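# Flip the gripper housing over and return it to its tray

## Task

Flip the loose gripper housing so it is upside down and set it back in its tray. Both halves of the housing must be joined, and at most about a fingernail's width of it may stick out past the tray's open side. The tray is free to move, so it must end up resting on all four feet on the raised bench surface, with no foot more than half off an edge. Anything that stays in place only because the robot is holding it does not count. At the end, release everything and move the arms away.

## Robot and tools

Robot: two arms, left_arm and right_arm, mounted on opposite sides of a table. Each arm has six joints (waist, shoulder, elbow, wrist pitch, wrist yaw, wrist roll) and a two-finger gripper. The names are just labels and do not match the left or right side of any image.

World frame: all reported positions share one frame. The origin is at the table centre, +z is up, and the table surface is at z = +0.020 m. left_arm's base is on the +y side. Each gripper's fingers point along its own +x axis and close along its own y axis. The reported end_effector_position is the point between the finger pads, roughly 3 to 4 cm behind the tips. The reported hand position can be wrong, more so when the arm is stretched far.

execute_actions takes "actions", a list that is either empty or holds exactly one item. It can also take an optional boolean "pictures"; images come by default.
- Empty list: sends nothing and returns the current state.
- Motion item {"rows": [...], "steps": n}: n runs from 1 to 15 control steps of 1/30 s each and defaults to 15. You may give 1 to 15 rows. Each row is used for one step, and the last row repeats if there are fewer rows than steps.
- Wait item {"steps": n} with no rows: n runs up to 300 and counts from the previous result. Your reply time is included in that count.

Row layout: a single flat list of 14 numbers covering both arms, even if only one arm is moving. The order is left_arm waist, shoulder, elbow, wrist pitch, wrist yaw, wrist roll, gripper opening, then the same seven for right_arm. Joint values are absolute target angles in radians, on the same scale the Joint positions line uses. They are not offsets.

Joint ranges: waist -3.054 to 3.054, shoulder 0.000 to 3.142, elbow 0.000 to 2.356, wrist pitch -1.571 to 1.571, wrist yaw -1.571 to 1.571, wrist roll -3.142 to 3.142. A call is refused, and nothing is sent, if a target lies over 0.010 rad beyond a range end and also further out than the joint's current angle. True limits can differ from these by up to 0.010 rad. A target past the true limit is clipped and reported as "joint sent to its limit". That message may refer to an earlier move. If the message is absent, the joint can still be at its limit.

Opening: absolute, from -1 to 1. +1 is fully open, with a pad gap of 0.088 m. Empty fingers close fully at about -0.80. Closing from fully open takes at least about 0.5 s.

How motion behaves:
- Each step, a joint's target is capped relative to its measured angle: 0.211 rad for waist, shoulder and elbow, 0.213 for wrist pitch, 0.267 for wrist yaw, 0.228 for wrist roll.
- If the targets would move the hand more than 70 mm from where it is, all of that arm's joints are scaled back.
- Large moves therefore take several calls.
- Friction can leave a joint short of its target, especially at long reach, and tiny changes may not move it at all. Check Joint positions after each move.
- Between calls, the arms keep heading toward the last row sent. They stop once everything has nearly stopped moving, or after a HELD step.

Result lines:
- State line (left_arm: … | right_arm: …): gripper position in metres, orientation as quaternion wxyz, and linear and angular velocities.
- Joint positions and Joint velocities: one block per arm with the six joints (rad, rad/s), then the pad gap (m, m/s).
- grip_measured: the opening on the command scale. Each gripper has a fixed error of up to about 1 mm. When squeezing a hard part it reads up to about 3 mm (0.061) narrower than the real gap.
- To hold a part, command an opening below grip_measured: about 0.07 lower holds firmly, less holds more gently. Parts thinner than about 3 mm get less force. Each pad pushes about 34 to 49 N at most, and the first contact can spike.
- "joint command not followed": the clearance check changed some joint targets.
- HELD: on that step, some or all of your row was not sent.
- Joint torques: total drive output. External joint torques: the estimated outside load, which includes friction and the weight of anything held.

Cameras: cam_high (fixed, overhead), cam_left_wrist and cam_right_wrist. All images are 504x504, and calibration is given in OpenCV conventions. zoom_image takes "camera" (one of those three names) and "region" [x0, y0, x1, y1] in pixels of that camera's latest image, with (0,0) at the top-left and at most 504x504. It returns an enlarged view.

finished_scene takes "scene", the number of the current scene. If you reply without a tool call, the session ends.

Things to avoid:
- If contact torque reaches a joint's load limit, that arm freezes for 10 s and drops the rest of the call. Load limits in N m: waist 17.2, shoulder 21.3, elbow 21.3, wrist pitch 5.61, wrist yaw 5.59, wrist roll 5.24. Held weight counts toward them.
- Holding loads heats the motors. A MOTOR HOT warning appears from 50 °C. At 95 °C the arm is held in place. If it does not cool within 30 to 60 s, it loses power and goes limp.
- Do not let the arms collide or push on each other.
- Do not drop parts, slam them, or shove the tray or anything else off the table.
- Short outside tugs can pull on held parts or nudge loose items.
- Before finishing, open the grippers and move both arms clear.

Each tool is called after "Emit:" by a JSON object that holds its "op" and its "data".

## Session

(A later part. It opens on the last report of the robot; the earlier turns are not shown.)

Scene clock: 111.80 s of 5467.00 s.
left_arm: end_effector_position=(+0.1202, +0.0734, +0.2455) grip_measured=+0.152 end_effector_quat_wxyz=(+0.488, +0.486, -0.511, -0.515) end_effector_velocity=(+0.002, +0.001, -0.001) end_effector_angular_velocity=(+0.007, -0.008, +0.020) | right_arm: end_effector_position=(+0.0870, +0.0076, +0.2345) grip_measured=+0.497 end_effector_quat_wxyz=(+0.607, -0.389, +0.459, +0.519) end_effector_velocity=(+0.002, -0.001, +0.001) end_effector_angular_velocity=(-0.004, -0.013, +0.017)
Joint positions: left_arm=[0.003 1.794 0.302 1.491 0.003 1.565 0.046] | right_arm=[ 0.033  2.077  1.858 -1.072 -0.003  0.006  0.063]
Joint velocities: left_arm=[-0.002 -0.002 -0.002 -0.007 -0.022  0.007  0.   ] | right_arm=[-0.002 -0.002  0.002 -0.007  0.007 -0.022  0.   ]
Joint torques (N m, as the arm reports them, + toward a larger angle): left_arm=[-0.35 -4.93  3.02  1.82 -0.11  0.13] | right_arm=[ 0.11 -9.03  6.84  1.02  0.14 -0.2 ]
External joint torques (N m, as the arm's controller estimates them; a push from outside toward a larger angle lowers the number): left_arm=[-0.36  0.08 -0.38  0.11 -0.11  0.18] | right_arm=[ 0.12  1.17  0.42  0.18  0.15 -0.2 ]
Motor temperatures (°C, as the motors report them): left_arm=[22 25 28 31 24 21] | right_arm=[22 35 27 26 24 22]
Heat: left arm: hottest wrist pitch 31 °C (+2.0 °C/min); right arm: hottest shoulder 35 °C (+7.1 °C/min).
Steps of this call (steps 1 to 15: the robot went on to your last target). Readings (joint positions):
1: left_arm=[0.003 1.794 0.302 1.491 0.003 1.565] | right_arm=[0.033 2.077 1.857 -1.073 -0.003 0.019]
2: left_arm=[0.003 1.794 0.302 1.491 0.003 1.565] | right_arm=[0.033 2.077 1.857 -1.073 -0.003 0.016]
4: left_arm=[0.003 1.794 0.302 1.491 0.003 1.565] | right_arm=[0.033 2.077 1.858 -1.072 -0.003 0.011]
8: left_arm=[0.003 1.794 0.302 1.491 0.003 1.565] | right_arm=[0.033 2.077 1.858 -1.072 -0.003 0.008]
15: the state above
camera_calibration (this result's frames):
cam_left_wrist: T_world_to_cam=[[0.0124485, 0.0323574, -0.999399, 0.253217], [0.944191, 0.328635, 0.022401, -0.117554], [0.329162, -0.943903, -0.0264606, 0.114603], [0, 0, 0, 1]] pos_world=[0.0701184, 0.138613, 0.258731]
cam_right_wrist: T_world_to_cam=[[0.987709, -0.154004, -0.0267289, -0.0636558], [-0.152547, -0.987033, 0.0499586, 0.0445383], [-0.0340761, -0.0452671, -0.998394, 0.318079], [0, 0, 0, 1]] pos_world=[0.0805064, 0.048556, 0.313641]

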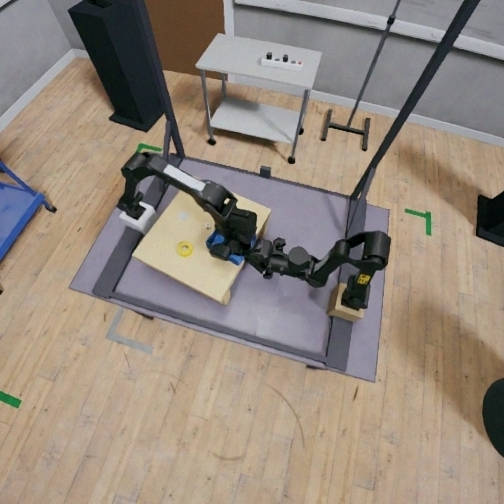

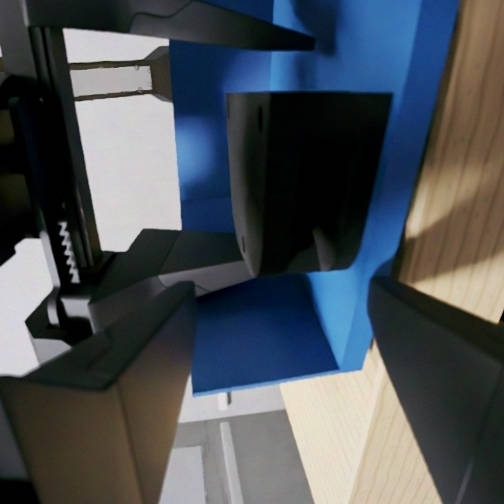

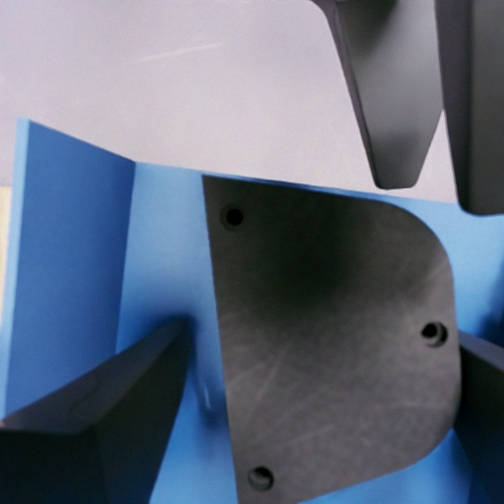

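Emit:
{"op": "execute_actions", "data": {"actions": [{"rows":[[-0.04,1.5,0.25,1.25,0,1.571,0.4,0.035,2.108,1.865,-1.07,0,-0.05,0.5],[-0.04,1.5,0.25,1.25,0,1.571,0.4,0.035,2.108,1.865,-1.07,0,-0.05,0.5],[-0.04,1.5,0.25,1.25,0,1.571,0.4,0.035,2.108,1.865,-1.07,0,-0.05,0.5],[-0.04,1.5,0.25,1.25,0,1.571,0.4,0.035,2.108,1.865,-1.07,0,-0.05,0.3],[-0.04,1.5,0.25,1.25,0,1.571,0.4,0.035,2.108,1.865,-1.07,0,-0.05,0.3],[-0.04,1.5,0.25,1.25,0,1.571,0.4,0.035,2.108,1.865,-1.07,0,-0.05,0.1]]}], "pictures": false}}

Emit:
{"op": "execute_actions", "data": {"actions": [{"steps":15}]}}

Scene clock: 118.50 s of 5467.00 s.
left_arm: end_effector_position=(+0.1077, +0.0939, +0.2771) grip_measured=+0.392 end_effector_quat_wxyz=(+0.479, +0.476, -0.520, -0.523) end_effector_velocity=(-0.005, +0.005, +0.010) end_effector_angular_velocity=(-0.016, +0.009, -0.020) | right_arm: end_effector_position=(+0.0869, +0.0081, +0.2317) grip_measured=+0.194 end_effector_quat_wxyz=(+0.596, -0.405, +0.448, +0.529) end_effector_velocity=(-0.002, -0.001, +0.001) end_effector_angular_velocity=(+0.000, +0.015, +0.025)
Joint positions: left_arm=[-0.037  1.515  0.258  1.257  0.     1.565  0.058] | right_arm=[ 0.033  2.085  1.859 -1.071 -0.003 -0.044  0.048]
Joint velocities: left_arm=[-0.012 -0.061 -0.007 -0.037  0.007 -0.007  0.002] | right_arm=[-0.002 -0.002  0.002 -0.007 -0.022 -0.022 -0.   ]
Joint torques (N m, as the arm reports them, + toward a larger angle): left_arm=[-0.48 -5.86  2.69  1.8  -0.01  0.15] | right_arm=[ 0.11 -9.07  6.79  0.94  0.13 -0.17]
External joint torques (N m, as the arm's controller estimates them; a push from outside toward a larger angle lowers the number): left_arm=[-0.47 -1.78 -1.84  0.08 -0.02  0.2 ] | right_arm=[ 0.08  1.13  0.43  0.12  0.15 -0.18]
Motor temperatures (°C, as the motors report them): left_arm=[22 25 28 31 24 21] | right_arm=[22 35 27 26 24 22]
Heat: left arm: hottest wrist pitch 31 °C (+1.0 °C/min); right arm: hottest shoulder 35 °C (+6.0 °C/min).
Steps of this call (steps 1 to 15: the robot went on to your last target; steps 16 to 90: nothing new was sent; then 3.20 s passed at rest; steps 91 to 105: all 15 steps of this action). Readings (joint positions):
91: left_arm=[0.000 1.773 0.299 1.458 0.001 1.565] | right_arm=[0.033 2.078 1.858 -1.072 -0.003 -0.002]
92: left_arm=[-0.008 1.735 0.292 1.403 0.000 1.565] | right_arm=[0.033 2.079 1.858 -1.072 -0.003 -0.013]
94: left_arm=[-0.023 1.650 0.273 1.343 0.000 1.565] | right_arm=[0.033 2.080 1.859 -1.072 -0.003 -0.026]
98: left_arm=[-0.033 1.547 0.267 1.289 0.000 1.565] | right_arm=[0.033 2.084 1.859 -1.072 -0.003 -0.039]
105: the state above

Scene clock: 119.00 s of 5467.00 s.
left_arm: end_effector_position=(+0.1075, +0.0944, +0.2781) grip_measured=+0.398 end_effector_quat_wxyz=(+0.479, +0.476, -0.520, -0.523) end_effector_velocity=(+0.003, +0.001, -0.000) end_effector_angular_velocity=(+0.003, +0.007, +0.020) | right_arm: end_effector_position=(+0.0869, +0.0081, +0.2317) grip_measured=+0.194 end_effector_quat_wxyz=(+0.596, -0.405, +0.448, +0.529) end_effector_velocity=(+0.004, -0.003, -0.000) end_effector_angular_velocity=(-0.009, -0.008, -0.002)
Joint positions: left_arm=[-0.037  1.508  0.257  1.252  0.     1.565  0.058] | right_arm=[ 0.033  2.085  1.859 -1.071 -0.003 -0.045  0.048]
Joint velocities: left_arm=[-0.002 -0.007 -0.002 -0.007 -0.022 -0.007 -0.   ] | right_arm=[-0.007 -0.002 -0.002 -0.007  0.007 -0.007 -0.   ]
Joint torques (N m, as the arm reports them, + toward a larger angle): left_arm=[-0.48 -5.75  2.68  1.78 -0.04  0.15] | right_arm=[ 0.08 -8.99  6.7   0.95  0.11 -0.21]
External joint torques (N m, as the arm's controller estimates them; a push from outside toward a larger angle lowers the number): left_arm=[-0.5  -1.66 -1.86  0.05 -0.04  0.2 ] | right_arm=[ 0.15  1.18  0.35  0.13  0.12 -0.21]
Motor temperatures (°C, as the motors report them): left_arm=[22 25 27 31 24 21] | right_arm=[22 35 27 26 24 22]
Heat: left arm: hottest wrist pitch 31 °C (+1.0 °C/min); right arm: hottest shoulder 35 °C (+6.1 °C/min).
Steps of this call (steps 1 to 15: the robot went on to your last target). Readings (joint positions):
1: left_arm=[-0.037 1.513 0.258 1.256 0.000 1.565] | right_arm=[0.033 2.085 1.859 -1.071 -0.003 -0.044]
2: left_arm=[-0.037 1.511 0.258 1.255 0.000 1.565] | right_arm=[0.033 2.085 1.859 -1.071 -0.003 -0.044]
4: left_arm=[-0.037 1.510 0.258 1.254 0.000 1.565] | right_arm=[0.033 2.085 1.859 -1.071 -0.003 -0.045]
8: left_arm=[-0.037 1.508 0.257 1.253 0.000 1.565] | right_arm=[0.033 2.085 1.859 -1.071 -0.003 -0.045]
15: the state above
All arms were judged still, so your last target was given up. Only a new action makes them travel on or press farther. Fingers that are still opening or closing keep moving.
camera_calibration (this result's frames):
cam_left_wrist: T_world_to_cam=[[0.0137532, 0.0288025, -0.999491, 0.285533], [0.9557, 0.293547, 0.0216098, -0.110809], [0.29402, -0.955511, -0.0234894, 0.143531], [0, 0, 0, 1]] pos_world=[0.0597724, 0.161449, 0.291153]
cam_right_wrist: T_world_to_cam=[[0.994305, -0.105765, -0.0131148, -0.0676725], [-0.104881, -0.992915, 0.0558502, 0.0397158], [-0.0189289, -0.0541566, -0.998353, 0.314035], [0, 0, 0, 1]] pos_world=[0.0773968, 0.0492841, 0.310412]

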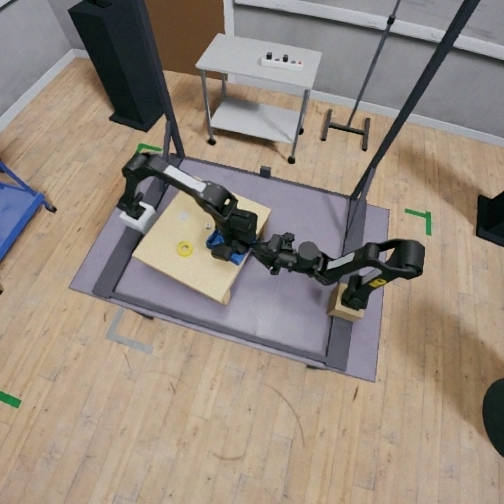

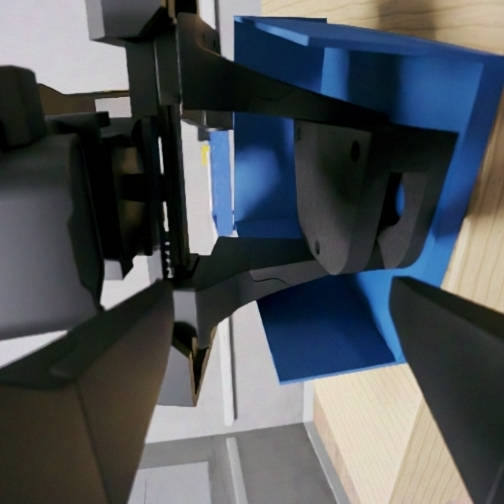

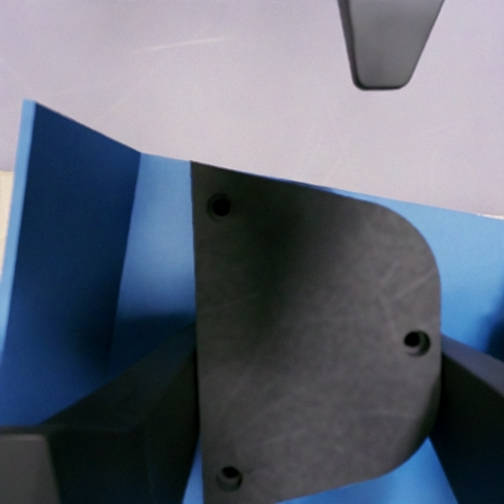

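Emit:
{"op": "execute_actions", "data": {"actions": [{"rows":[[-0.075,1.33,0.365,0.978,0,1.571,0.3,0.035,2.085,1.89,-1.095,0,-0.05,0.1],[-0.075,1.33,0.365,0.978,0,1.571,0.3,0.035,2.085,1.91,-1.115,0,-0.05,0.1],[-0.075,1.33,0.365,0.978,0,1.571,0.3,0.035,2.085,1.93,-1.135,0,-0.05,0.1],[-0.075,1.33,0.365,0.978,0,1.571,0.3,0.035,2.085,1.95,-1.155,0,-0.05,0.1],[-0.075,1.33,0.365,0.978,0,1.571,0.3,0.035,2.085,1.97,-1.175,0,-0.05,0.1],[-0.075,1.33,0.365,0.978,0,1.571,0.3,0.035,2.085,1.99,-1.195,0,-0.05,0.1],[-0.075,1.33,0.365,0.978,0,1.571,0.3,0.035,2.085,2.01,-1.215,0,-0.05,0.1],[-0.075,1.33,0.365,0.978,0,1.571,0.3,0.035,2.085,2.03,-1.235,0,-0.05,0.1],[-0.075,1.33,0.365,0.978,0,1.571,0.3,0.035,2.085,2.05,-1.255,0,-0.05,0.1],[-0.075,1.33,0.365,0.978,0,1.571,0.3,0.035,2.085,2.07,-1.275,0,-0.05,0.1],[-0.075,1.33,0.365,0.978,0,1.571,0.3,0.035,2.085,2.09,-1.295,0,-0.05,0.1],[-0.075,1.33,0.365,0.978,0,1.571,0.3,0.035,2.085,2.11,-1.315,0,-0.05,0.1],[-0.075,1.33,0.365,0.978,0,1.571,0.3,0.035,2.085,2.13,-1.335,0,-0.05,0.1],[-0.075,1.33,0.365,0.978,0,1.571,0.3,0.035,2.085,2.15,-1.357,0,-0.05,0.1]]}], "pictures": false}}

Emit:
{"op": "execute_actions", "data": {"actions": [{"steps":15}]}}

Scene clock: 128.53 s of 5467.00 s.
left_arm: end_effector_position=(+0.0947, +0.0887, +0.3122) grip_measured=+0.304 end_effector_quat_wxyz=(+0.469, +0.468, -0.527, -0.532) end_effector_velocity=(-0.001, +0.001, -0.001) end_effector_angular_velocity=(+0.020, +0.020, +0.000) | right_arm: end_effector_position=(+0.0856, +0.0010, +0.2890) grip_measured=+0.194 end_effector_quat_wxyz=(+0.596, -0.405, +0.447, +0.530) end_effector_velocity=(-0.002, -0.016, +0.123) end_effector_angular_velocity=(+0.066, -0.005, +0.007)
Joint positions: left_arm=[-0.071  1.341  0.351  0.986 -0.001  1.565  0.054] | right_arm=[ 0.034  2.085  2.088 -1.299 -0.003 -0.046  0.048]
Joint velocities: left_arm=[-0.007 -0.017  0.002 -0.037 -0.007 -0.022 -0.001] | right_arm=[-0.002 -0.002  0.481 -0.418 -0.007 -0.007 -0.   ]
Joint torques (N m, as the arm reports them, + toward a larger angle): left_arm=[-0.47 -5.39  5.37  1.89  0.01  0.09] | right_arm=[  0.11 -11.23   6.43   0.65   0.13  -0.13]
External joint torques (N m, as the arm's controller estimates them; a push from outside toward a larger angle lowers the number): left_arm=[-0.46 -1.45 -0.24  0.14  0.    0.15] | right_arm=[ 0.11 -2.1   0.74 -0.11  0.15 -0.14]
Motor temperatures (°C, as the motors report them): left_arm=[22 25 27 31 24 21] | right_arm=[22 35 28 26 24 22]
Heat: left arm: hottest wrist pitch 31 °C (+1.0 °C/min); right arm: hottest shoulder 35 °C (+3.0 °C/min).
Steps of this call (steps 1 to 90: nothing new was sent; then 6.03 s passed at rest; steps 91 to 105: all 15 steps of this action). Readings (joint positions):
91: left_arm=[-0.040 1.489 0.265 1.215 -0.000 1.565] | right_arm=[0.033 2.085 1.861 -1.073 -0.003 -0.045]
92: left_arm=[-0.047 1.460 0.277 1.158 -0.000 1.565] | right_arm=[0.033 2.085 1.867 -1.080 -0.003 -0.045]
94: left_arm=[-0.059 1.405 0.305 1.094 -0.000 1.565] | right_arm=[0.033 2.085 1.887 -1.106 -0.003 -0.045]
98: left_arm=[-0.068 1.357 0.341 1.021 -0.001 1.565] | right_arm=[0.034 2.085 1.961 -1.166 -0.003 -0.046]
105: the state above

Scene clock: 129.03 s of 5467.00 s.
left_arm: end_effector_position=(+0.0944, +0.0886, +0.3130) grip_measured=+0.302 end_effector_quat_wxyz=(+0.469, +0.468, -0.527, -0.532) end_effector_velocity=(+0.000, +0.001, -0.002) end_effector_angular_velocity=(+0.012, +0.035, +0.005) | right_arm: end_effector_position=(+0.0850, -0.0028, +0.3018) grip_measured=+0.194 end_effector_quat_wxyz=(+0.595, -0.406, +0.447, +0.530) end_effector_velocity=(-0.001, -0.008, -0.002) end_effector_angular_velocity=(-0.035, +0.011, +0.007)
Joint positions: left_arm=[-0.072  1.337  0.353  0.98  -0.001  1.565  0.054] | right_arm=[ 0.034  2.085  2.141 -1.354 -0.003 -0.046  0.048]
Joint velocities: left_arm=[-0.002 -0.002 -0.002 -0.007 -0.007 -0.037 -0.   ] | right_arm=[-0.002 -0.002 -0.002 -0.037 -0.007 -0.007 -0.   ]
Joint torques (N m, as the arm reports them, + toward a larger angle): left_arm=[-0.51 -5.4   5.43  1.75  0.01  0.1 ] | right_arm=[  0.16 -11.19   6.74   0.66   0.13  -0.14]
External joint torques (N m, as the arm's controller estimates them; a push from outside toward a larger angle lowers the number): left_arm=[-0.52 -1.5  -0.13  0.03  0.    0.16] | right_arm=[ 0.16 -1.32  0.68 -0.14  0.15 -0.14]
Motor temperatures (°C, as the motors report them): left_arm=[22 25 27 31 24 21] | right_arm=[22 35 28 26 24 22]
Heat: left arm: hottest wrist pitch 31 °C (+1.0 °C/min); right arm: hottest shoulder 35 °C (+3.0 °C/min).
Steps of this call (steps 1 to 15: the robot went on to your last target). Readings (joint positions):
1: left_arm=[-0.072 1.340 0.351 0.984 -0.001 1.565] | right_arm=[0.034 2.085 2.103 -1.312 -0.003 -0.046]
2: left_arm=[-0.072 1.340 0.351 0.983 -0.001 1.565] | right_arm=[0.034 2.085 2.115 -1.321 -0.003 -0.046]
4: left_arm=[-0.072 1.339 0.352 0.982 -0.001 1.565] | right_arm=[0.034 2.085 2.130 -1.334 -0.003 -0.046]
8: left_arm=[-0.072 1.338 0.353 0.981 -0.001 1.565] | right_arm=[0.034 2.085 2.136 -1.348 -0.003 -0.046]
15: the state above
camera_calibration (this result's frames):
cam_left_wrist: T_world_to_cam=[[0.0154681, 0.0343733, -0.999289, 0.319988], [0.965097, 0.260799, 0.0239097, -0.0961114], [0.261436, -0.964781, -0.0291395, 0.148316], [0, 0, 0, 1]] pos_world=[0.0490322, 0.157159, 0.326381]
cam_right_wrist: T_world_to_cam=[[0.994464, -0.104291, -0.0128054, -0.0661454], [-0.103425, -0.993067, 0.0558618, 0.0246991], [-0.0185425, -0.0542282, -0.998356, 0.383374], [0, 0, 0, 1]] pos_world=[0.0754425, 0.0384192, 0.380517]

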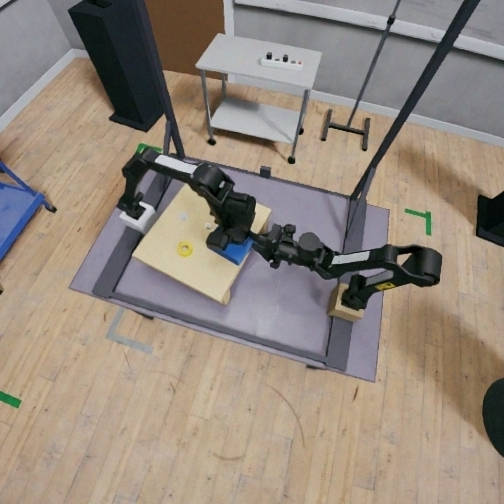

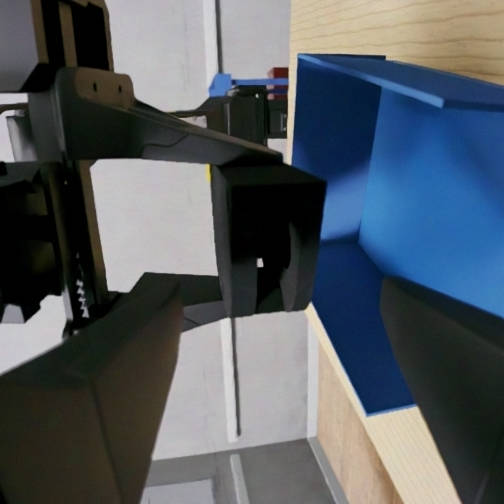

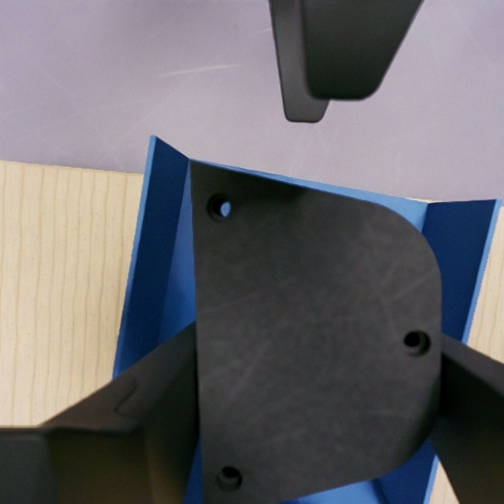

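Emit:
{"op": "execute_actions", "data": {"actions": [{"rows":[[-0.075,1.41,0.42,0.995,0,1.571,0.1,0.035,2.085,2.15,-1.357,0,-0.05,0.1],[-0.075,1.41,0.42,0.995,0,1.571,0.1,0.035,2.085,2.15,-1.357,0,-0.05,0.1],[-0.075,1.41,0.42,0.995,0,1.571,0.1,0.035,2.085,2.15,-1.357,0,-0.05,0.1],[-0.075,1.41,0.42,0.995,0,1.571,0.1,0.035,2.085,2.15,-1.357,0,-0.05,0.1],[-0.075,1.49,0.485,1.01,0,1.571,0.1,0.035,2.085,2.15,-1.357,0,-0.05,0.1],[-0.075,1.49,0.485,1.01,0,1.571,0.1,0.035,2.085,2.15,-1.357,0,-0.05,0.1],[-0.075,1.49,0.485,1.01,0,1.571,0.1,0.035,2.085,2.15,-1.357,0,-0.05,0.1],[-0.075,1.49,0.485,1.01,0,1.571,0.1,0.035,2.085,2.15,-1.357,0,-0.05,0.1],[-0.075,1.558,0.547,1.02,0,1.571,0.1,0.035,2.085,2.15,-1.357,0,-0.05,0.1]]}], "pictures": false}}

Emit:
{"op": "execute_actions", "data": {"actions": [{"steps":15}]}}

Scene clock: 135.43 s of 5467.00 s.
left_arm: end_effector_position=(+0.0886, +0.0423, +0.3152) grip_measured=+0.106 end_effector_quat_wxyz=(+0.470, +0.467, -0.528, -0.531) end_effector_velocity=(-0.004, -0.031, +0.000) end_effector_angular_velocity=(-0.006, +0.008, +0.005) | right_arm: end_effector_position=(+0.0850, -0.0029, +0.3020) grip_measured=+0.194 end_effector_quat_wxyz=(+0.595, -0.406, +0.448, +0.530) end_effector_velocity=(-0.002, -0.001, -0.002) end_effector_angular_velocity=(-0.010, +0.017, +0.025)
Joint positions: left_arm=[-0.072  1.536  0.522  1.013 -0.001  1.565  0.044] | right_arm=[ 0.034  2.085  2.142 -1.355 -0.003 -0.046  0.048]
Joint velocities: left_arm=[-0.002  0.129  0.115  0.022 -0.007 -0.007 -0.002] | right_arm=[-0.002  0.002 -0.002 -0.007 -0.022 -0.022 -0.   ]
Joint torques (N m, as the arm reports them, + toward a larger angle): left_arm=[-0.2  -5.14  5.1   2.24 -0.04  0.1 ] | right_arm=[  0.16 -11.14   6.71   0.66   0.14  -0.16]
External joint torques (N m, as the arm's controller estimates them; a push from outside toward a larger angle lowers the number): left_arm=[-0.19  0.11 -0.24  0.53 -0.05  0.16] | right_arm=[ 0.14 -1.3   0.66 -0.16  0.16 -0.17]
Motor temperatures (°C, as the motors report them): left_arm=[22 25 28 31 24 21] | right_arm=[22 37 28 26 24 22]
Heat: left arm: hottest wrist pitch 31 °C (+0.0 °C/min); right arm: hottest shoulder 37 °C (+4.1 °C/min).
Steps of this call (steps 1 to 15: the robot went on to your last target; steps 16 to 90: nothing new was sent; then 2.90 s passed at rest; steps 91 to 105: all 15 steps of this action). Readings (joint positions):
91: left_arm=[-0.072 1.344 0.358 0.980 -0.001 1.565] | right_arm=[0.034 2.085 2.142 -1.355 -0.003 -0.046]
92: left_arm=[-0.072 1.355 0.367 0.981 -0.001 1.565] | right_arm=[0.034 2.085 2.142 -1.355 -0.003 -0.046]
94: left_arm=[-0.072 1.378 0.387 0.984 -0.001 1.565] | right_arm=[0.034 2.085 2.142 -1.355 -0.003 -0.046]
98: left_arm=[-0.072 1.447 0.444 0.998 -0.001 1.565] | right_arm=[0.034 2.085 2.142 -1.355 -0.003 -0.046]
105: the state above

Scene clock: 135.93 s of 5467.00 s.
left_arm: end_effector_position=(+0.0881, +0.0387, +0.3149) grip_measured=+0.102 end_effector_quat_wxyz=(+0.470, +0.467, -0.528, -0.531) end_effector_velocity=(+0.000, -0.000, -0.005) end_effector_angular_velocity=(+0.016, -0.009, +0.005) | right_arm: end_effector_position=(+0.0850, -0.0029, +0.3020) grip_measured=+0.194 end_effector_quat_wxyz=(+0.595, -0.406, +0.448, +0.530) end_effector_velocity=(-0.005, -0.005, -0.002) end_effector_angular_velocity=(-0.023, +0.027, +0.001)
Joint positions: left_arm=[-0.072  1.552  0.535  1.017 -0.001  1.565  0.044] | right_arm=[ 0.034  2.085  2.142 -1.355 -0.003 -0.046  0.048]
Joint velocities: left_arm=[-0.002  0.007 -0.002 -0.007 -0.007  0.007 -0.001] | right_arm=[ 0.002 -0.002 -0.007 -0.022 -0.022  0.007 -0.   ]
Joint torques (N m, as the arm reports them, + toward a larger angle): left_arm=[-0.3  -5.25  5.25  2.25  0.    0.12] | right_arm=[  0.06 -11.23   6.77   0.68   0.13  -0.14]
External joint torques (N m, as the arm's controller estimates them; a push from outside toward a larger angle lowers the number): left_arm=[-0.31  0.02 -0.16  0.55 -0.01  0.17] | right_arm=[-0.02 -1.4   0.73 -0.14  0.16 -0.14]
Motor temperatures (°C, as the motors report them): left_arm=[22 25 28 31 24 21] | right_arm=[22 37 28 26 24 22]
Heat: left arm: hottest wrist pitch 31 °C (+0.0 °C/min); right arm: hottest shoulder 37 °C (+4.0 °C/min).
Steps of this call (steps 1 to 15: the robot went on to your last target). Readings (joint positions):
1: left_arm=[-0.072 1.540 0.525 1.014 -0.001 1.565] | right_arm=[0.034 2.085 2.142 -1.355 -0.003 -0.046]
2: left_arm=[-0.072 1.543 0.527 1.015 -0.001 1.565] | right_arm=[0.034 2.085 2.142 -1.355 -0.003 -0.046]
4: left_arm=[-0.072 1.547 0.530 1.015 -0.001 1.565] | right_arm=[0.034 2.085 2.142 -1.355 -0.003 -0.046]
8: left_arm=[-0.072 1.550 0.533 1.016 -0.001 1.565] | right_arm=[0.034 2.085 2.142 -1.355 -0.003 -0.046]
15: the state above
camera_calibration (this result's frames):
cam_left_wrist: T_world_to_cam=[[0.0150133, 0.0305839, -0.999419, 0.323973], [0.965207, 0.260519, 0.0224717, -0.0765836], [0.261055, -0.964984, -0.0256086, 0.10077], [0, 0, 0, 1]] pos_world=[0.0427486, 0.107285, 0.328086]
cam_right_wrist: T_world_to_cam=[[0.994464, -0.104296, -0.0128245, -0.0661307], [-0.103422, -0.993046, 0.0562422, 0.0244389], [-0.0186012, -0.0546045, -0.998335, 0.383525], [0, 0, 0, 1]] pos_world=[0.0754261, 0.038314, 0.380663]

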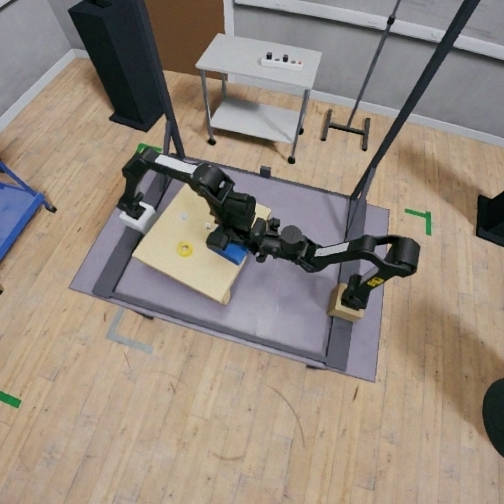

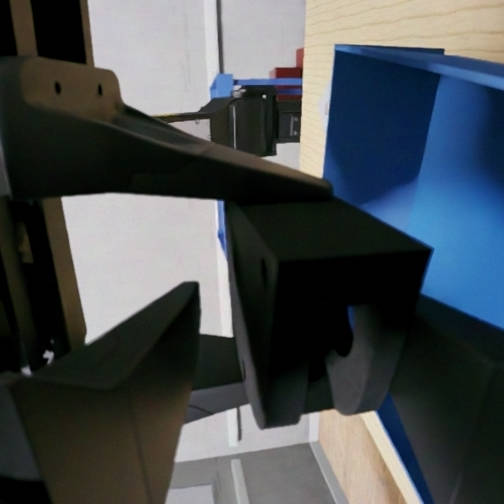

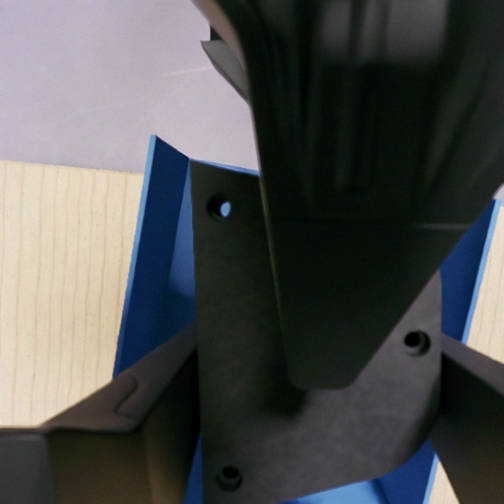

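Close left.

Emit:
{"op": "execute_actions", "data": {"actions": [{"rows":[[-0.075,1.558,0.547,1.02,0,1.571,-0.05,0.035,2.085,2.15,-1.357,0,-0.05,0.1],[-0.075,1.558,0.547,1.02,0,1.571,-0.05,0.035,2.085,2.15,-1.357,0,-0.05,0.1],[-0.075,1.558,0.547,1.02,0,1.571,-0.15,0.035,2.085,2.15,-1.357,0,-0.05,0.1],[-0.075,1.558,0.547,1.02,0,1.571,-0.15,0.035,2.085,2.15,-1.357,0,-0.05,0.1],[-0.075,1.558,0.547,1.02,0,1.571,-0.25,0.035,2.085,2.15,-1.357,0,-0.05,0.1],[-0.075,1.558,0.547,1.02,0,1.571,-0.25,0.035,2.085,2.15,-1.357,0,-0.05,0.1],[-0.075,1.558,0.547,1.02,0,1.571,-0.4,0.035,2.085,2.15,-1.357,0,-0.05,0.1]]}], "pictures": false}}

Emit:
{"op": "execute_actions", "data": {"actions": [{"steps":10}], "pictures": false}}

Scene clock: 146.43 s of 5467.00 s.
left_arm: end_effector_position=(+0.0881, +0.0383, +0.3139) grip_measured=-0.280 end_effector_quat_wxyz=(+0.469, +0.468, -0.528, -0.532) end_effector_velocity=(+0.002, +0.000, +0.002) end_effector_angular_velocity=(-0.006, +0.008, +0.010) | right_arm: end_effector_position=(+0.0849, -0.0032, +0.3026) grip_measured=+0.194 end_effector_quat_wxyz=(+0.595, -0.406, +0.448, +0.530) end_effector_velocity=(-0.000, -0.001, +0.001) end_effector_angular_velocity=(-0.002, +0.005, +0.007)
Joint positions: left_arm=[-0.072  1.555  0.535  1.017 -0.001  1.565  0.025] | right_arm=[ 0.034  2.085  2.145 -1.358 -0.003 -0.046  0.048]
Joint velocities: left_arm=[ 0.002 -0.002 -0.002  0.007 -0.007 -0.007 -0.   ] | right_arm=[-0.002 -0.002  0.002 -0.007 -0.007 -0.007 -0.   ]
Joint torques (N m, as the arm reports them, + toward a larger angle): left_arm=[-0.35 -5.41  5.07  2.15  0.01  0.09] | right_arm=[  0.18 -11.31   6.55   0.91   0.12  -0.15]
External joint torques (N m, as the arm's controller estimates them; a push from outside toward a larger angle lowers the number): left_arm=[-0.38 -0.11 -0.35  0.44  0.01  0.15] | right_arm=[ 0.18 -1.29  0.4   0.08  0.14 -0.16]
Motor temperatures (°C, as the motors report them): left_arm=[22 25 28 32 24 21] | right_arm=[22 38 28 25 24 22]
Heat: left arm: hottest wrist pitch 32 °C (+2.0 °C/min); right arm: hottest shoulder 38 °C (+4.0 °C/min).
Steps of this call (steps 1 to 15: the robot went on to your last target; steps 16 to 90: nothing new was sent; then 7.00 s passed at rest; steps 91 to 105: all 15 steps of this action). Readings (joint positions):
91: left_arm=[-0.072 1.552 0.535 1.017 -0.001 1.565] | right_arm=[0.034 2.085 2.142 -1.355 -0.003 -0.046]
92: left_arm=[-0.072 1.552 0.535 1.017 -0.001 1.565] | right_arm=[0.034 2.085 2.142 -1.355 -0.003 -0.046]
94: left_arm=[-0.072 1.552 0.535 1.017 -0.001 1.565] | right_arm=[0.034 2.085 2.142 -1.355 -0.003 -0.046]
98: left_arm=[-0.072 1.555 0.535 1.017 -0.001 1.565] | right_arm=[0.034 2.085 2.144 -1.357 -0.003 -0.046]
105: the state above

Scene clock: 146.77 s of 5467.00 s.
left_arm: end_effector_position=(+0.0881, +0.0383, +0.3139) grip_measured=-0.280 end_effector_quat_wxyz=(+0.469, +0.468, -0.528, -0.532) end_effector_velocity=(+0.000, +0.001, -0.002) end_effector_angular_velocity=(+0.008, +0.006, +0.005) | right_arm: end_effector_position=(+0.0849, -0.0032, +0.3026) grip_measured=+0.194 end_effector_quat_wxyz=(+0.595, -0.406, +0.448, +0.530) end_effector_velocity=(+0.002, -0.002, -0.000) end_effector_angular_velocity=(-0.007, +0.002, +0.016)
Joint positions: left_arm=[-0.072  1.555  0.535  1.017 -0.001  1.565  0.025] | right_arm=[ 0.034  2.085  2.145 -1.358 -0.003 -0.046  0.048]
Joint velocities: left_arm=[-0.002 -0.002 -0.002 -0.007 -0.007 -0.007 -0.   ] | right_arm=[-0.007 -0.002 -0.002 -0.007 -0.007 -0.022 -0.   ]
Joint torques (N m, as the arm reports them, + toward a larger angle): left_arm=[-0.38 -5.67  5.12  2.2   0.02  0.08] | right_arm=[  0.12 -11.26   6.46   0.93   0.14  -0.14]
External joint torques (N m, as the arm's controller estimates them; a push from outside toward a larger angle lowers the number): left_arm=[-0.39 -0.33 -0.36  0.47  0.02  0.14] | right_arm=[ 0.11 -1.43  0.41  0.11  0.16 -0.15]
Motor temperatures (°C, as the motors report them): left_arm=[22 25 28 32 24 21] | right_arm=[22 38 28 25 24 22]
Heat: left arm: hottest wrist pitch 32 °C (+2.0 °C/min); right arm: hottest shoulder 38 °C (+3.0 °C/min).
Steps of this call (steps 1 to 10: the robot went on to your last target). Readings (joint positions):
1: left_arm=[-0.072 1.555 0.535 1.017 -0.001 1.565] | right_arm=[0.034 2.085 2.145 -1.358 -0.003 -0.046]
2: left_arm=[-0.072 1.555 0.535 1.017 -0.001 1.565] | right_arm=[0.034 2.085 2.145 -1.358 -0.003 -0.046]
4: left_arm=[-0.072 1.555 0.535 1.017 -0.001 1.565] | right_arm=[0.034 2.085 2.145 -1.358 -0.003 -0.046]
8: left_arm=[-0.072 1.555 0.535 1.017 -0.001 1.565] | right_arm=[0.034 2.085 2.145 -1.358 -0.003 -0.046]
10: the state above

Emit:
{"op": "execute_actions", "data": {"actions": [{"rows":[[-0.075,1.558,0.547,1.02,0,1.571,-0.4,0.035,2.085,2.15,-1.357,0,-0.05,0.7]],"steps":10}], "pictures": false}}

Emit:
{"op": "execute_actions", "data": {"actions": [{"rows":[[-0.075,1.558,0.547,1.02,0,1.571,-0.4,0.035,1.65,2.15,-1.55,0,-0.05,0.7]]}], "pictures": false}}

Emit:
{"op": "execute_actions", "data": {"actions": [{"rows":[[-0.075,1.558,0.547,1.02,0,-1.583,-0.4,0.035,1.65,2.15,-1.55,0,-0.05,0.7]]}], "pictures": false}}

Emit:
{"op": "execute_actions", "data": {"actions": [{"steps":70}], "pictures": false}}

Emit:
{"op": "execute_actions", "data": {"actions": [{"rows":[[-0.075,1.558,0.547,1.02,0,-1.583,-0.4,0.035,2.0,2.2,-1.5,0,0.05,0.7]]}], "pictures": false}}

Emit:
{"op": "execute_actions", "data": {"actions": [{"steps":15}]}}

Scene clock: 156.73 s of 5467.00 s.
left_arm: end_effector_position=(+0.0880, +0.0380, +0.3148) grip_measured=-0.280 end_effector_quat_wxyz=(+0.470, +0.467, -0.528, -0.531) end_effector_velocity=(+0.002, +0.001, +0.000) end_effector_angular_velocity=(+0.002, -0.008, +0.020) | right_arm: end_effector_position=(+0.0850, -0.0031, +0.3026) grip_measured=+0.650 end_effector_quat_wxyz=(+0.595, -0.406, +0.447, +0.530) end_effector_velocity=(-0.001, -0.005, -0.001) end_effector_angular_velocity=(-0.020, +0.012, -0.008)
Joint positions: left_arm=[-0.072  1.555  0.537  1.018 -0.001  1.565  0.025] | right_arm=[ 0.034  2.085  2.145 -1.357 -0.003 -0.046  0.071]
Joint velocities: left_arm=[-0.002 -0.007 -0.002 -0.007 -0.022  0.007 -0.   ] | right_arm=[-0.002 -0.002 -0.002 -0.022 -0.007  0.007  0.018]
Joint torques (N m, as the arm reports them, + toward a larger angle): left_arm=[-0.41 -5.71  5.04  2.08  0.    0.07] | right_arm=[  0.09 -11.29   6.44   0.89   0.12  -0.16]
External joint torques (N m, as the arm's controller estimates them; a push from outside toward a larger angle lowers the number): left_arm=[-0.41 -0.35 -0.39  0.36 -0.01  0.13] | right_arm=[ 0.09 -1.39  0.37  0.08  0.14 -0.17]
Motor temperatures (°C, as the motors report them): left_arm=[22 25 29 32 24 21] | right_arm=[22 39 29 25 24 22]
Heat: left arm: hottest wrist pitch 32 °C (+1.0 °C/min); right arm: hottest shoulder 39 °C (+3.0 °C/min).
Steps of this call (steps 1 to 15: the robot went on to your last target; steps 16 to 90: nothing new was sent; then 6.63 s passed at rest; steps 91 to 100: all 10 steps of this action). Readings (joint positions):
91: left_arm=[-0.072 1.555 0.535 1.018 -0.001 1.565] | right_arm=[0.034 2.085 2.145 -1.357 -0.003 -0.046]
92: left_arm=[-0.072 1.555 0.536 1.018 -0.001 1.565] | right_arm=[0.034 2.085 2.145 -1.357 -0.003 -0.046]
94: left_arm=[-0.072 1.555 0.537 1.018 -0.001 1.565] | right_arm=[0.034 2.085 2.145 -1.357 -0.003 -0.046]
98: left_arm=[-0.072 1.555 0.537 1.018 -0.001 1.565] | right_arm=[0.034 2.085 2.145 -1.357 -0.003 -0.046]
100: the state above

Scene clock: 157.23 s of 5467.00 s.
left_arm: end_effector_position=(+0.0880, +0.0380, +0.3148) grip_measured=-0.280 end_effector_quat_wxyz=(+0.470, +0.467, -0.528, -0.531) end_effector_velocity=(+0.002, +0.000, +0.002) end_effector_angular_velocity=(-0.005, +0.023, +0.020) | right_arm: end_effector_position=(+0.0692, -0.1043, +0.4412) grip_measured=+0.696 end_effector_quat_wxyz=(+0.643, -0.348, +0.377, +0.569) end_effector_velocity=(-0.023, -0.147, +0.208) end_effector_angular_velocity=(+0.582, -0.088, +0.007)
Joint positions: left_arm=[-0.072  1.555  0.537  1.018 -0.001  1.565  0.025] | right_arm=[ 0.034  1.689  2.151 -1.538 -0.003 -0.046  0.073]
Joint velocities: left_arm=[-0.002 -0.002 -0.002  0.007 -0.022 -0.022 -0.   ] | right_arm=[-0.002 -0.584  0.085 -0.081 -0.007 -0.007  0.   ]
Joint torques (N m, as the arm reports them, + toward a larger angle): left_arm=[-0.36 -5.66  4.97  2.08  0.    0.14] | right_arm=[ 0.11 -5.4   4.48  1.02  0.12 -0.12]
External joint torques (N m, as the arm's controller estimates them; a push from outside toward a larger angle lowers the number): left_arm=[-0.37 -0.29 -0.5   0.35 -0.01  0.2 ] | right_arm=[ 0.12 -1.45  0.31 -0.14  0.12 -0.13]
Motor temperatures (°C, as the motors report them): left_arm=[22 25 29 32 24 21] | right_arm=[22 39 29 25 24 22]
Heat: left arm: hottest wrist pitch 32 °C (+1.0 °C/min); right arm: hottest shoulder 39 °C (+3.0 °C/min).
Steps of this call (steps 1 to 15: all 15 steps of this action). Readings (joint positions):
1: left_arm=[-0.072 1.555 0.537 1.018 -0.001 1.565] | right_arm=[0.034 2.076 2.145 -1.366 -0.003 -0.046]
2: left_arm=[-0.072 1.555 0.537 1.018 -0.001 1.565] | right_arm=[0.034 2.065 2.144 -1.401 -0.003 -0.046]
4: left_arm=[-0.072 1.555 0.537 1.018 -0.001 1.565] | right_arm=[0.034 2.029 2.143 -1.450 -0.003 -0.046]
8: left_arm=[-0.072 1.555 0.537 1.018 -0.001 1.565] | right_arm=[0.034 1.904 2.143 -1.499 -0.003 -0.046]
15: the state above

Scene clock: 157.73 s of 5467.00 s.
left_arm: end_effector_position=(+0.0880, +0.0380, +0.3148) grip_measured=-0.279 end_effector_quat_wxyz=(+0.601, +0.278, -0.314, -0.680) end_effector_velocity=(+0.002, +0.001, +0.000) end_effector_angular_velocity=(+0.177, +1.418, +0.020) | right_arm: end_effector_position=(+0.0675, -0.1148, +0.4536) grip_measured=+0.697 end_effector_quat_wxyz=(+0.650, -0.339, +0.366, +0.574) end_effector_velocity=(+0.002, +0.000, +0.001) end_effector_angular_velocity=(+0.007, -0.004, -0.012)
Joint positions: left_arm=[-0.072  1.555  0.537  1.018 -0.001  0.865  0.025] | right_arm=[ 0.034  1.651  2.155 -1.547 -0.003 -0.046  0.073]
Joint velocities: left_arm=[-0.002 -0.007 -0.002 -0.007 -0.022 -1.429 -0.   ] | right_arm=[-0.002 -0.002 -0.002  0.007  0.007  0.007 -0.   ]
Joint torques (N m, as the arm reports them, + toward a larger angle): left_arm=[-0.46 -5.63  5.17  2.12  0.   -0.22] | right_arm=[ 0.15 -7.23  4.76  1.1   0.12 -0.14]
External joint torques (N m, as the arm's controller estimates them; a push from outside toward a larger angle lowers the number): left_arm=[-0.47 -0.29 -0.28  0.39  0.   -0.19] | right_arm=[ 0.17 -1.38 -0.48 -0.12  0.13 -0.15]
Motor temperatures (°C, as the motors report them): left_arm=[22 25 29 33 24 21] | right_arm=[22 39 29 25 24 22]
Heat: left arm: hottest wrist pitch 33 °C (+2.0 °C/min); right arm: hottest shoulder 39 °C (+3.0 °C/min).
Steps of this call (steps 1 to 15: all 15 steps of this action). Readings (joint positions):
1: left_arm=[-0.072 1.555 0.537 1.018 -0.001 1.538] | right_arm=[0.034 1.673 2.154 -1.540 -0.003 -0.046]
2: left_arm=[-0.072 1.555 0.537 1.018 -0.001 1.489] | right_arm=[0.034 1.661 2.155 -1.542 -0.003 -0.046]
4: left_arm=[-0.072 1.555 0.537 1.018 -0.001 1.393] | right_arm=[0.034 1.651 2.155 -1.545 -0.003 -0.046]
8: left_arm=[-0.072 1.555 0.537 1.018 -0.001 1.201] | right_arm=[0.034 1.651 2.155 -1.546 -0.003 -0.046]
15: the state above

Scene clock: 160.07 s of 5467.00 s.
left_arm: end_effector_position=(+0.0880, +0.0380, +0.3148) grip_measured=-0.279 end_effector_quat_wxyz=(+0.467, -0.470, +0.531, -0.528) end_effector_velocity=(+0.000, +0.001, +0.002) end_effector_angular_velocity=(-0.006, +0.008, +0.005) | right_arm: end_effector_position=(+0.0675, -0.1148, +0.4536) grip_measured=+0.697 end_effector_quat_wxyz=(+0.650, -0.339, +0.366, +0.574) end_effector_velocity=(+0.001, -0.003, +0.001) end_effector_angular_velocity=(-0.005, -0.017, +0.013)
Joint positions: left_arm=[-0.072  1.555  0.537  1.018 -0.001 -1.576  0.025] | right_arm=[ 0.034  1.651  2.155 -1.547 -0.003 -0.046  0.073]
Joint velocities: left_arm=[-0.002 -0.002 -0.002  0.007 -0.007 -0.007 -0.   ] | right_arm=[-0.002 -0.007 -0.002 -0.007  0.007 -0.022 -0.   ]
Joint torques (N m, as the arm reports them, + toward a larger angle): left_arm=[-0.28 -5.65  4.93  2.11  0.   -0.14] | right_arm=[ 0.15 -7.18  4.6   1.11  0.12 -0.13]
External joint torques (N m, as the arm's controller estimates them; a push from outside toward a larger angle lowers the number): left_arm=[-0.3  -0.29 -0.55  0.38  0.01 -0.2 ] | right_arm=[ 0.16 -1.25 -0.66 -0.1   0.13 -0.14]
Motor temperatures (°C, as the motors report them): left_arm=[22 25 29 33 24 21] | right_arm=[22 39 28 26 24 22]
Heat: left arm: hottest wrist pitch 33 °C (+2.0 °C/min); right arm: hottest shoulder 39 °C (+3.0 °C/min).
Steps of this call (steps 1 to 70: the robot went on to your last target). Readings (joint positions):
1: left_arm=[-0.072 1.555 0.537 1.018 -0.001 0.817] | right_arm=[0.034 1.651 2.155 -1.547 -0.003 -0.046]
2: left_arm=[-0.072 1.555 0.537 1.018 -0.001 0.769] | right_arm=[0.034 1.651 2.155 -1.547 -0.003 -0.046]
4: left_arm=[-0.072 1.555 0.537 1.018 -0.001 0.673] | right_arm=[0.034 1.651 2.155 -1.547 -0.003 -0.046]
8: left_arm=[-0.072 1.555 0.537 1.018 -0.001 0.481] | right_arm=[0.034 1.651 2.155 -1.547 -0.003 -0.046]
70: the state above

Scene clock: 160.57 s of 5467.00 s.
left_arm: end_effector_position=(+0.0880, +0.0380, +0.3148) grip_measured=-0.279 end_effector_quat_wxyz=(+0.467, -0.470, +0.531, -0.528) end_effector_velocity=(-0.002, +0.001, -0.005) end_effector_angular_velocity=(+0.023, +0.005, -0.010) | right_arm: end_effector_position=(+0.0793, -0.0396, +0.3502) grip_measured=+0.697 end_effector_quat_wxyz=(+0.614, -0.378, +0.469, +0.511) end_effector_velocity=(+0.002, -0.002, +0.001) end_effector_angular_velocity=(-0.000, +0.013, -0.026)
Joint positions: left_arm=[-0.072  1.555  0.537  1.018 -0.001 -1.576  0.025] | right_arm=[ 0.034  1.983  2.194 -1.503 -0.003  0.042  0.073]
Joint velocities: left_arm=[-0.002 -0.002 -0.002 -0.022  0.007 -0.007 -0.   ] | right_arm=[-0.007 -0.002  0.002 -0.007 -0.007  0.022 -0.   ]
Joint torques (N m, as the arm reports them, + toward a larger angle): left_arm=[-0.4  -5.62  4.93  2.11  0.   -0.14] | right_arm=[ 0.16 -9.7   6.07  0.96  0.14  0.17]
External joint torques (N m, as the arm's controller estimates them; a push from outside toward a larger angle lowers the number): left_arm=[-0.36 -0.34 -0.47  0.42  0.   -0.19] | right_arm=[ 0.21 -0.11 -0.14  0.14  0.14  0.16]
Motor temperatures (°C, as the motors report them): left_arm=[22 25 29 33 24 21] | right_arm=[22 39 28 26 24 22]
Heat: left arm: hottest wrist pitch 33 °C (+2.0 °C/min); right arm: hottest shoulder 39 °C (+3.0 °C/min).
Steps of this call (steps 1 to 15: all 15 steps of this action). Readings (joint positions):
1: left_arm=[-0.072 1.555 0.537 1.018 -0.001 -1.576] | right_arm=[0.034 1.665 2.158 -1.549 -0.003 -0.039]
2: left_arm=[-0.072 1.555 0.537 1.018 -0.001 -1.576] | right_arm=[0.034 1.685 2.172 -1.541 -0.003 -0.023]
4: left_arm=[-0.072 1.555 0.537 1.018 -0.001 -1.576] | right_arm=[0.034 1.737 2.191 -1.519 -0.003 -0.000]
8: left_arm=[-0.072 1.555 0.537 1.018 -0.001 -1.576] | right_arm=[0.034 1.874 2.194 -1.509 -0.003 0.026]
15: the state above

Scene clock: 161.07 s of 5467.00 s.
left_arm: end_effector_position=(+0.0880, +0.0380, +0.3148) grip_measured=-0.279 end_effector_quat_wxyz=(+0.467, -0.470, +0.531, -0.528) end_effector_velocity=(+0.004, +0.001, -0.004) end_effector_angular_velocity=(+0.013, +0.006, +0.024) | right_arm: end_effector_position=(+0.0794, -0.0389, +0.3511) grip_measured=+0.697 end_effector_quat_wxyz=(+0.615, -0.376, +0.468, +0.511) end_effector_velocity=(-0.003, -0.002, +0.002) end_effector_angular_velocity=(-0.001, +0.009, -0.003)
Joint positions: left_arm=[-0.072  1.555  0.537  1.018 -0.001 -1.576  0.025] | right_arm=[ 0.034  1.983  2.197 -1.502 -0.003  0.045  0.073]
Joint velocities: left_arm=[ 0.002 -0.002 -0.007 -0.007 -0.022 -0.007 -0.   ] | right_arm=[ 0.002 -0.007 -0.002 -0.007 -0.007  0.007 -0.   ]
Joint torques (N m, as the arm reports them, + toward a larger angle): left_arm=[-0.41 -5.66  4.93  2.13 -0.04 -0.11] | right_arm=[ 0.1  -8.36  6.07  0.99  0.14  0.21]
External joint torques (N m, as the arm's controller estimates them; a push from outside toward a larger angle lowers the number): left_arm=[-0.49 -0.34 -0.49  0.42 -0.02 -0.16] | right_arm=[0.12 0.57 0.26 0.15 0.15 0.2 ]
Motor temperatures (°C, as the motors report them): left_arm=[22 25 29 33 24 21] | right_arm=[22 39 28 26 24 22]
Heat: left arm: hottest wrist pitch 33 °C (+2.0 °C/min); right arm: hottest shoulder 39 °C (+3.0 °C/min).
Steps of this call (steps 1 to 15: the robot went on to your last target). Readings (joint positions):
1: left_arm=[-0.072 1.555 0.537 1.018 -0.001 -1.576] | right_arm=[0.034 1.983 2.194 -1.503 -0.003 0.043]
2: left_arm=[-0.072 1.555 0.537 1.018 -0.001 -1.576] | right_arm=[0.034 1.983 2.195 -1.503 -0.003 0.043]
4: left_arm=[-0.072 1.555 0.537 1.018 -0.001 -1.576] | right_arm=[0.034 1.983 2.197 -1.502 -0.003 0.044]
8: left_arm=[-0.072 1.555 0.537 1.018 -0.001 -1.576] | right_arm=[0.034 1.983 2.197 -1.502 -0.003 0.045]
15: the state above
All arms were judged still, so your last target was given up. Only a new action makes them travel on or press farther. Fingers that are still opening or closing keep moving.
camera_calibration (this result's frames):
cam_left_wrist: T_world_to_cam=[[-0.00778232, 0.0324579, 0.999443, -0.303456], [-0.873241, 0.486763, -0.0226078, 0.0911031], [-0.487226, -0.872931, 0.0245555, 0.146691], [0, 0, 0, 1]] pos_world=[0.148665, 0.0935547, 0.301744]
cam_right_wrist: T_world_to_cam=[[0.981011, -0.190255, -0.0376905, -0.0572215], [-0.188446, -0.980965, 0.0468473, -0.00413048], [-0.045886, -0.0388551, -0.998191, 0.433292], [0, 0, 0, 1]] pos_world=[0.0752386, 0.00189705, 0.430545]

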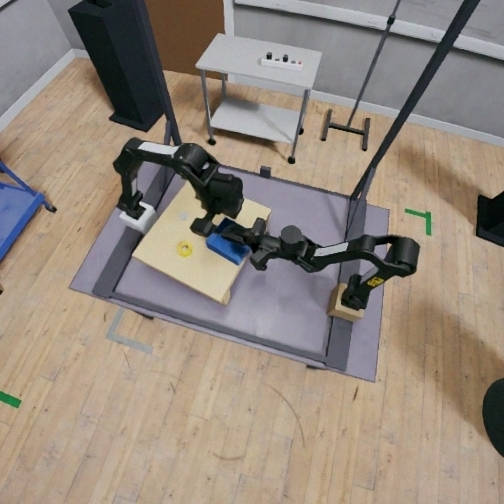

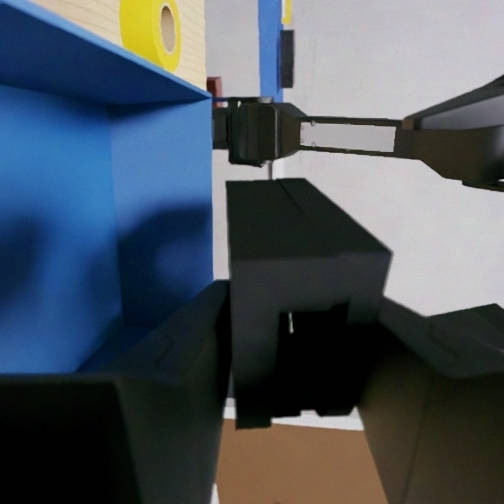

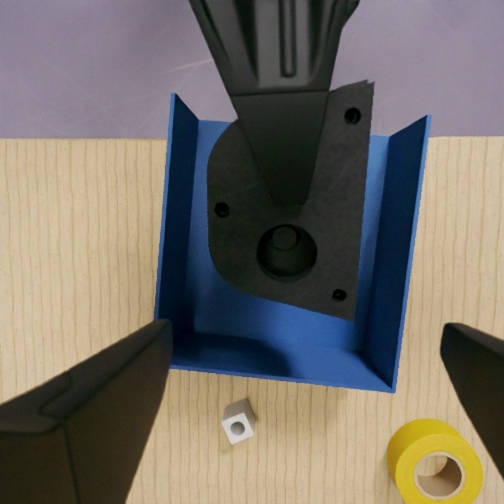

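Emit:
{"op": "execute_actions", "data": {"actions": [{"rows":[[-0.075,1.558,0.547,1.02,0,-1.583,-0.4,0.035,2.04,2.18,-1.36,0,0.13,0.7],[-0.075,1.558,0.547,1.02,0,-1.583,-0.4,0.035,2.04,2.18,-1.36,0,0.13,0.7],[-0.075,1.558,0.547,1.02,0,-1.583,-0.4,0.035,2.04,2.18,-1.36,0,0.13,0.7],[-0.075,1.558,0.547,1.02,0,-1.583,-0.4,0.035,2.105,2.135,-1.355,0,0.13,0.7]]}], "pictures": false}}

Emit:
{"op": "execute_actions", "data": {"actions": [{"steps":15}]}}

Scene clock: 165.63 s of 5467.00 s.
left_arm: end_effector_position=(+0.0880, +0.0380, +0.3148) grip_measured=-0.279 end_effector_quat_wxyz=(+0.467, -0.470, +0.531, -0.528) end_effector_velocity=(+0.002, +0.000, -0.002) end_effector_angular_velocity=(+0.008, +0.006, +0.020) | right_arm: end_effector_position=(+0.0849, -0.0033, +0.2980) grip_measured=+0.697 end_effector_quat_wxyz=(+0.624, -0.358, +0.495, +0.487) end_effector_velocity=(+0.002, +0.010, +0.003) end_effector_angular_velocity=(+0.051, -0.003, +0.007)
Joint positions: left_arm=[-0.072  1.555  0.537  1.018 -0.001 -1.576  0.025] | right_arm=[ 0.034  2.093  2.141 -1.36  -0.003  0.123  0.073]
Joint velocities: left_arm=[-0.002 -0.002 -0.002 -0.007 -0.022 -0.007 -0.   ] | right_arm=[-0.002 -0.002 -0.002  0.051 -0.007 -0.007 -0.   ]
Joint torques (N m, as the arm reports them, + toward a larger angle): left_arm=[-0.33 -5.69  4.97  2.11 -0.02 -0.15] | right_arm=[  0.1  -10.1    5.11   0.94   0.14   0.19]
External joint torques (N m, as the arm's controller estimates them; a push from outside toward a larger angle lowers the number): left_arm=[-0.38 -0.35 -0.47  0.4   0.   -0.21] | right_arm=[ 0.11 -0.18 -0.95  0.16  0.14  0.18]
Motor temperatures (°C, as the motors report them): left_arm=[22 26 29 33 24 21] | right_arm=[22 38 28 26 24 22]
Heat: left arm: hottest wrist pitch 33 °C (+2.0 °C/min); right arm: hottest shoulder 38 °C (+3.0 °C/min).
Steps of this call (steps 1 to 90: nothing new was sent; then 1.07 s passed at rest; steps 91 to 105: all 15 steps of this action). Readings (joint positions):
91: left_arm=[-0.072 1.555 0.537 1.018 -0.001 -1.576] | right_arm=[0.034 1.986 2.197 -1.491 -0.003 0.057]
92: left_arm=[-0.072 1.555 0.537 1.018 -0.001 -1.576] | right_arm=[0.034 1.989 2.196 -1.454 -0.003 0.074]
94: left_arm=[-0.072 1.555 0.537 1.018 -0.001 -1.576] | right_arm=[0.034 2.004 2.192 -1.409 -0.003 0.095]
98: left_arm=[-0.072 1.555 0.537 1.018 -0.001 -1.576] | right_arm=[0.034 2.054 2.164 -1.375 -0.003 0.114]
105: the state above

Scene clock: 166.13 s of 5467.00 s.
left_arm: end_effector_position=(+0.0880, +0.0380, +0.3148) grip_measured=-0.279 end_effector_quat_wxyz=(+0.467, -0.470, +0.531, -0.528) end_effector_velocity=(-0.002, +0.002, -0.010) end_effector_angular_velocity=(+0.042, +0.002, -0.010) | right_arm: end_effector_position=(+0.0850, -0.0026, +0.2982) grip_measured=+0.697 end_effector_quat_wxyz=(+0.625, -0.356, +0.494, +0.487) end_effector_velocity=(+0.002, -0.002, +0.001) end_effector_angular_velocity=(-0.004, -0.009, +0.003)
Joint positions: left_arm=[-0.072  1.555  0.537  1.018 -0.001 -1.576  0.025] | right_arm=[ 0.034  2.093  2.141 -1.356 -0.003  0.125  0.073]
Joint velocities: left_arm=[-0.002 -0.002 -0.007 -0.037  0.007 -0.007 -0.   ] | right_arm=[-0.002 -0.002  0.002 -0.007  0.007 -0.007 -0.   ]
Joint torques (N m, as the arm reports them, + toward a larger angle): left_arm=[-0.44 -5.52  4.9   2.1  -0.02 -0.12] | right_arm=[ 0.16 -9.8   5.32  0.95  0.13  0.19]
External joint torques (N m, as the arm's controller estimates them; a push from outside toward a larger angle lowers the number): left_arm=[-0.44 -0.26 -0.46  0.41 -0.01 -0.18] | right_arm=[ 0.17  0.2  -0.8   0.14  0.13  0.19]
Motor temperatures (°C, as the motors report them): left_arm=[22 26 29 33 24 21] | right_arm=[22 38 28 26 24 22]
Heat: left arm: hottest wrist pitch 33 °C (+2.0 °C/min); right arm: hottest shoulder 38 °C (+3.0 °C/min).
Steps of this call (steps 1 to 15: the robot went on to your last target). Readings (joint positions):
1: left_arm=[-0.072 1.555 0.537 1.018 -0.001 -1.576] | right_arm=[0.034 2.093 2.141 -1.359 -0.003 0.124]
2: left_arm=[-0.072 1.555 0.537 1.018 -0.001 -1.576] | right_arm=[0.034 2.093 2.141 -1.358 -0.003 0.124]
4: left_arm=[-0.072 1.555 0.537 1.018 -0.001 -1.576] | right_arm=[0.034 2.093 2.141 -1.358 -0.003 0.124]
8: left_arm=[-0.072 1.555 0.537 1.018 -0.001 -1.576] | right_arm=[0.034 2.093 2.141 -1.357 -0.003 0.125]
15: the state above
All arms were judged still, so your last target was given up. Only a new action makes them travel on or press farther. Fingers that are still opening or closing keep moving.
camera_calibration (this result's frames):
cam_left_wrist: T_world_to_cam=[[-0.00778232, 0.0324579, 0.999443, -0.303456], [-0.873241, 0.486763, -0.0226078, 0.0911031], [-0.487226, -0.872931, 0.0245555, 0.146691], [0, 0, 0, 1]] pos_world=[0.148665, 0.0935547, 0.301744]
cam_right_wrist: T_world_to_cam=[[0.962339, -0.265685, -0.057586, -0.0505352], [-0.261696, -0.962722, 0.0684245, 0.0348658], [-0.0736187, -0.0507775, -0.995993, 0.383777], [0, 0, 0, 1]] pos_world=[0.0860094, 0.039627, 0.376944]

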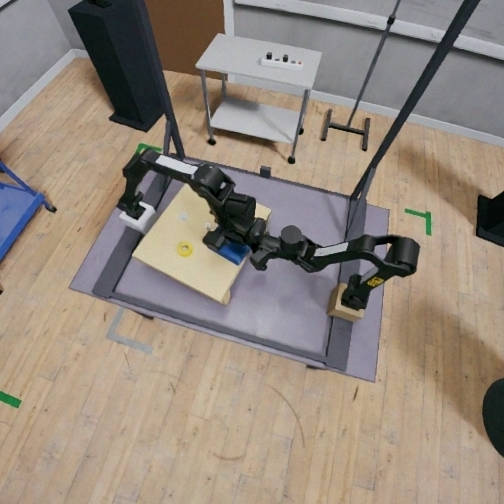

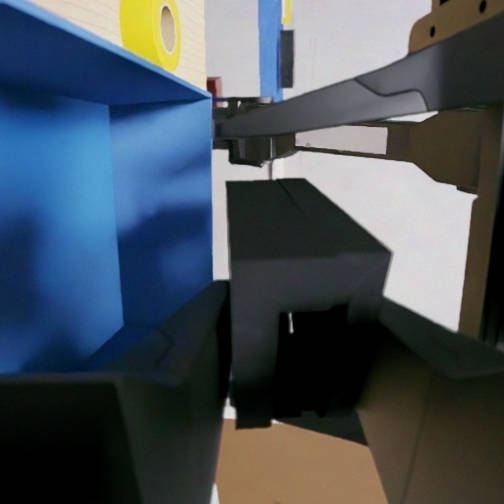

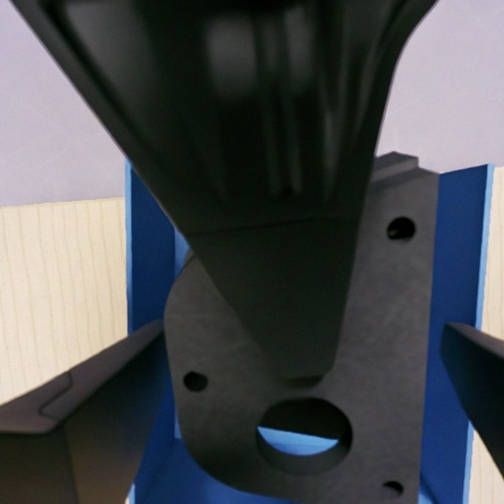

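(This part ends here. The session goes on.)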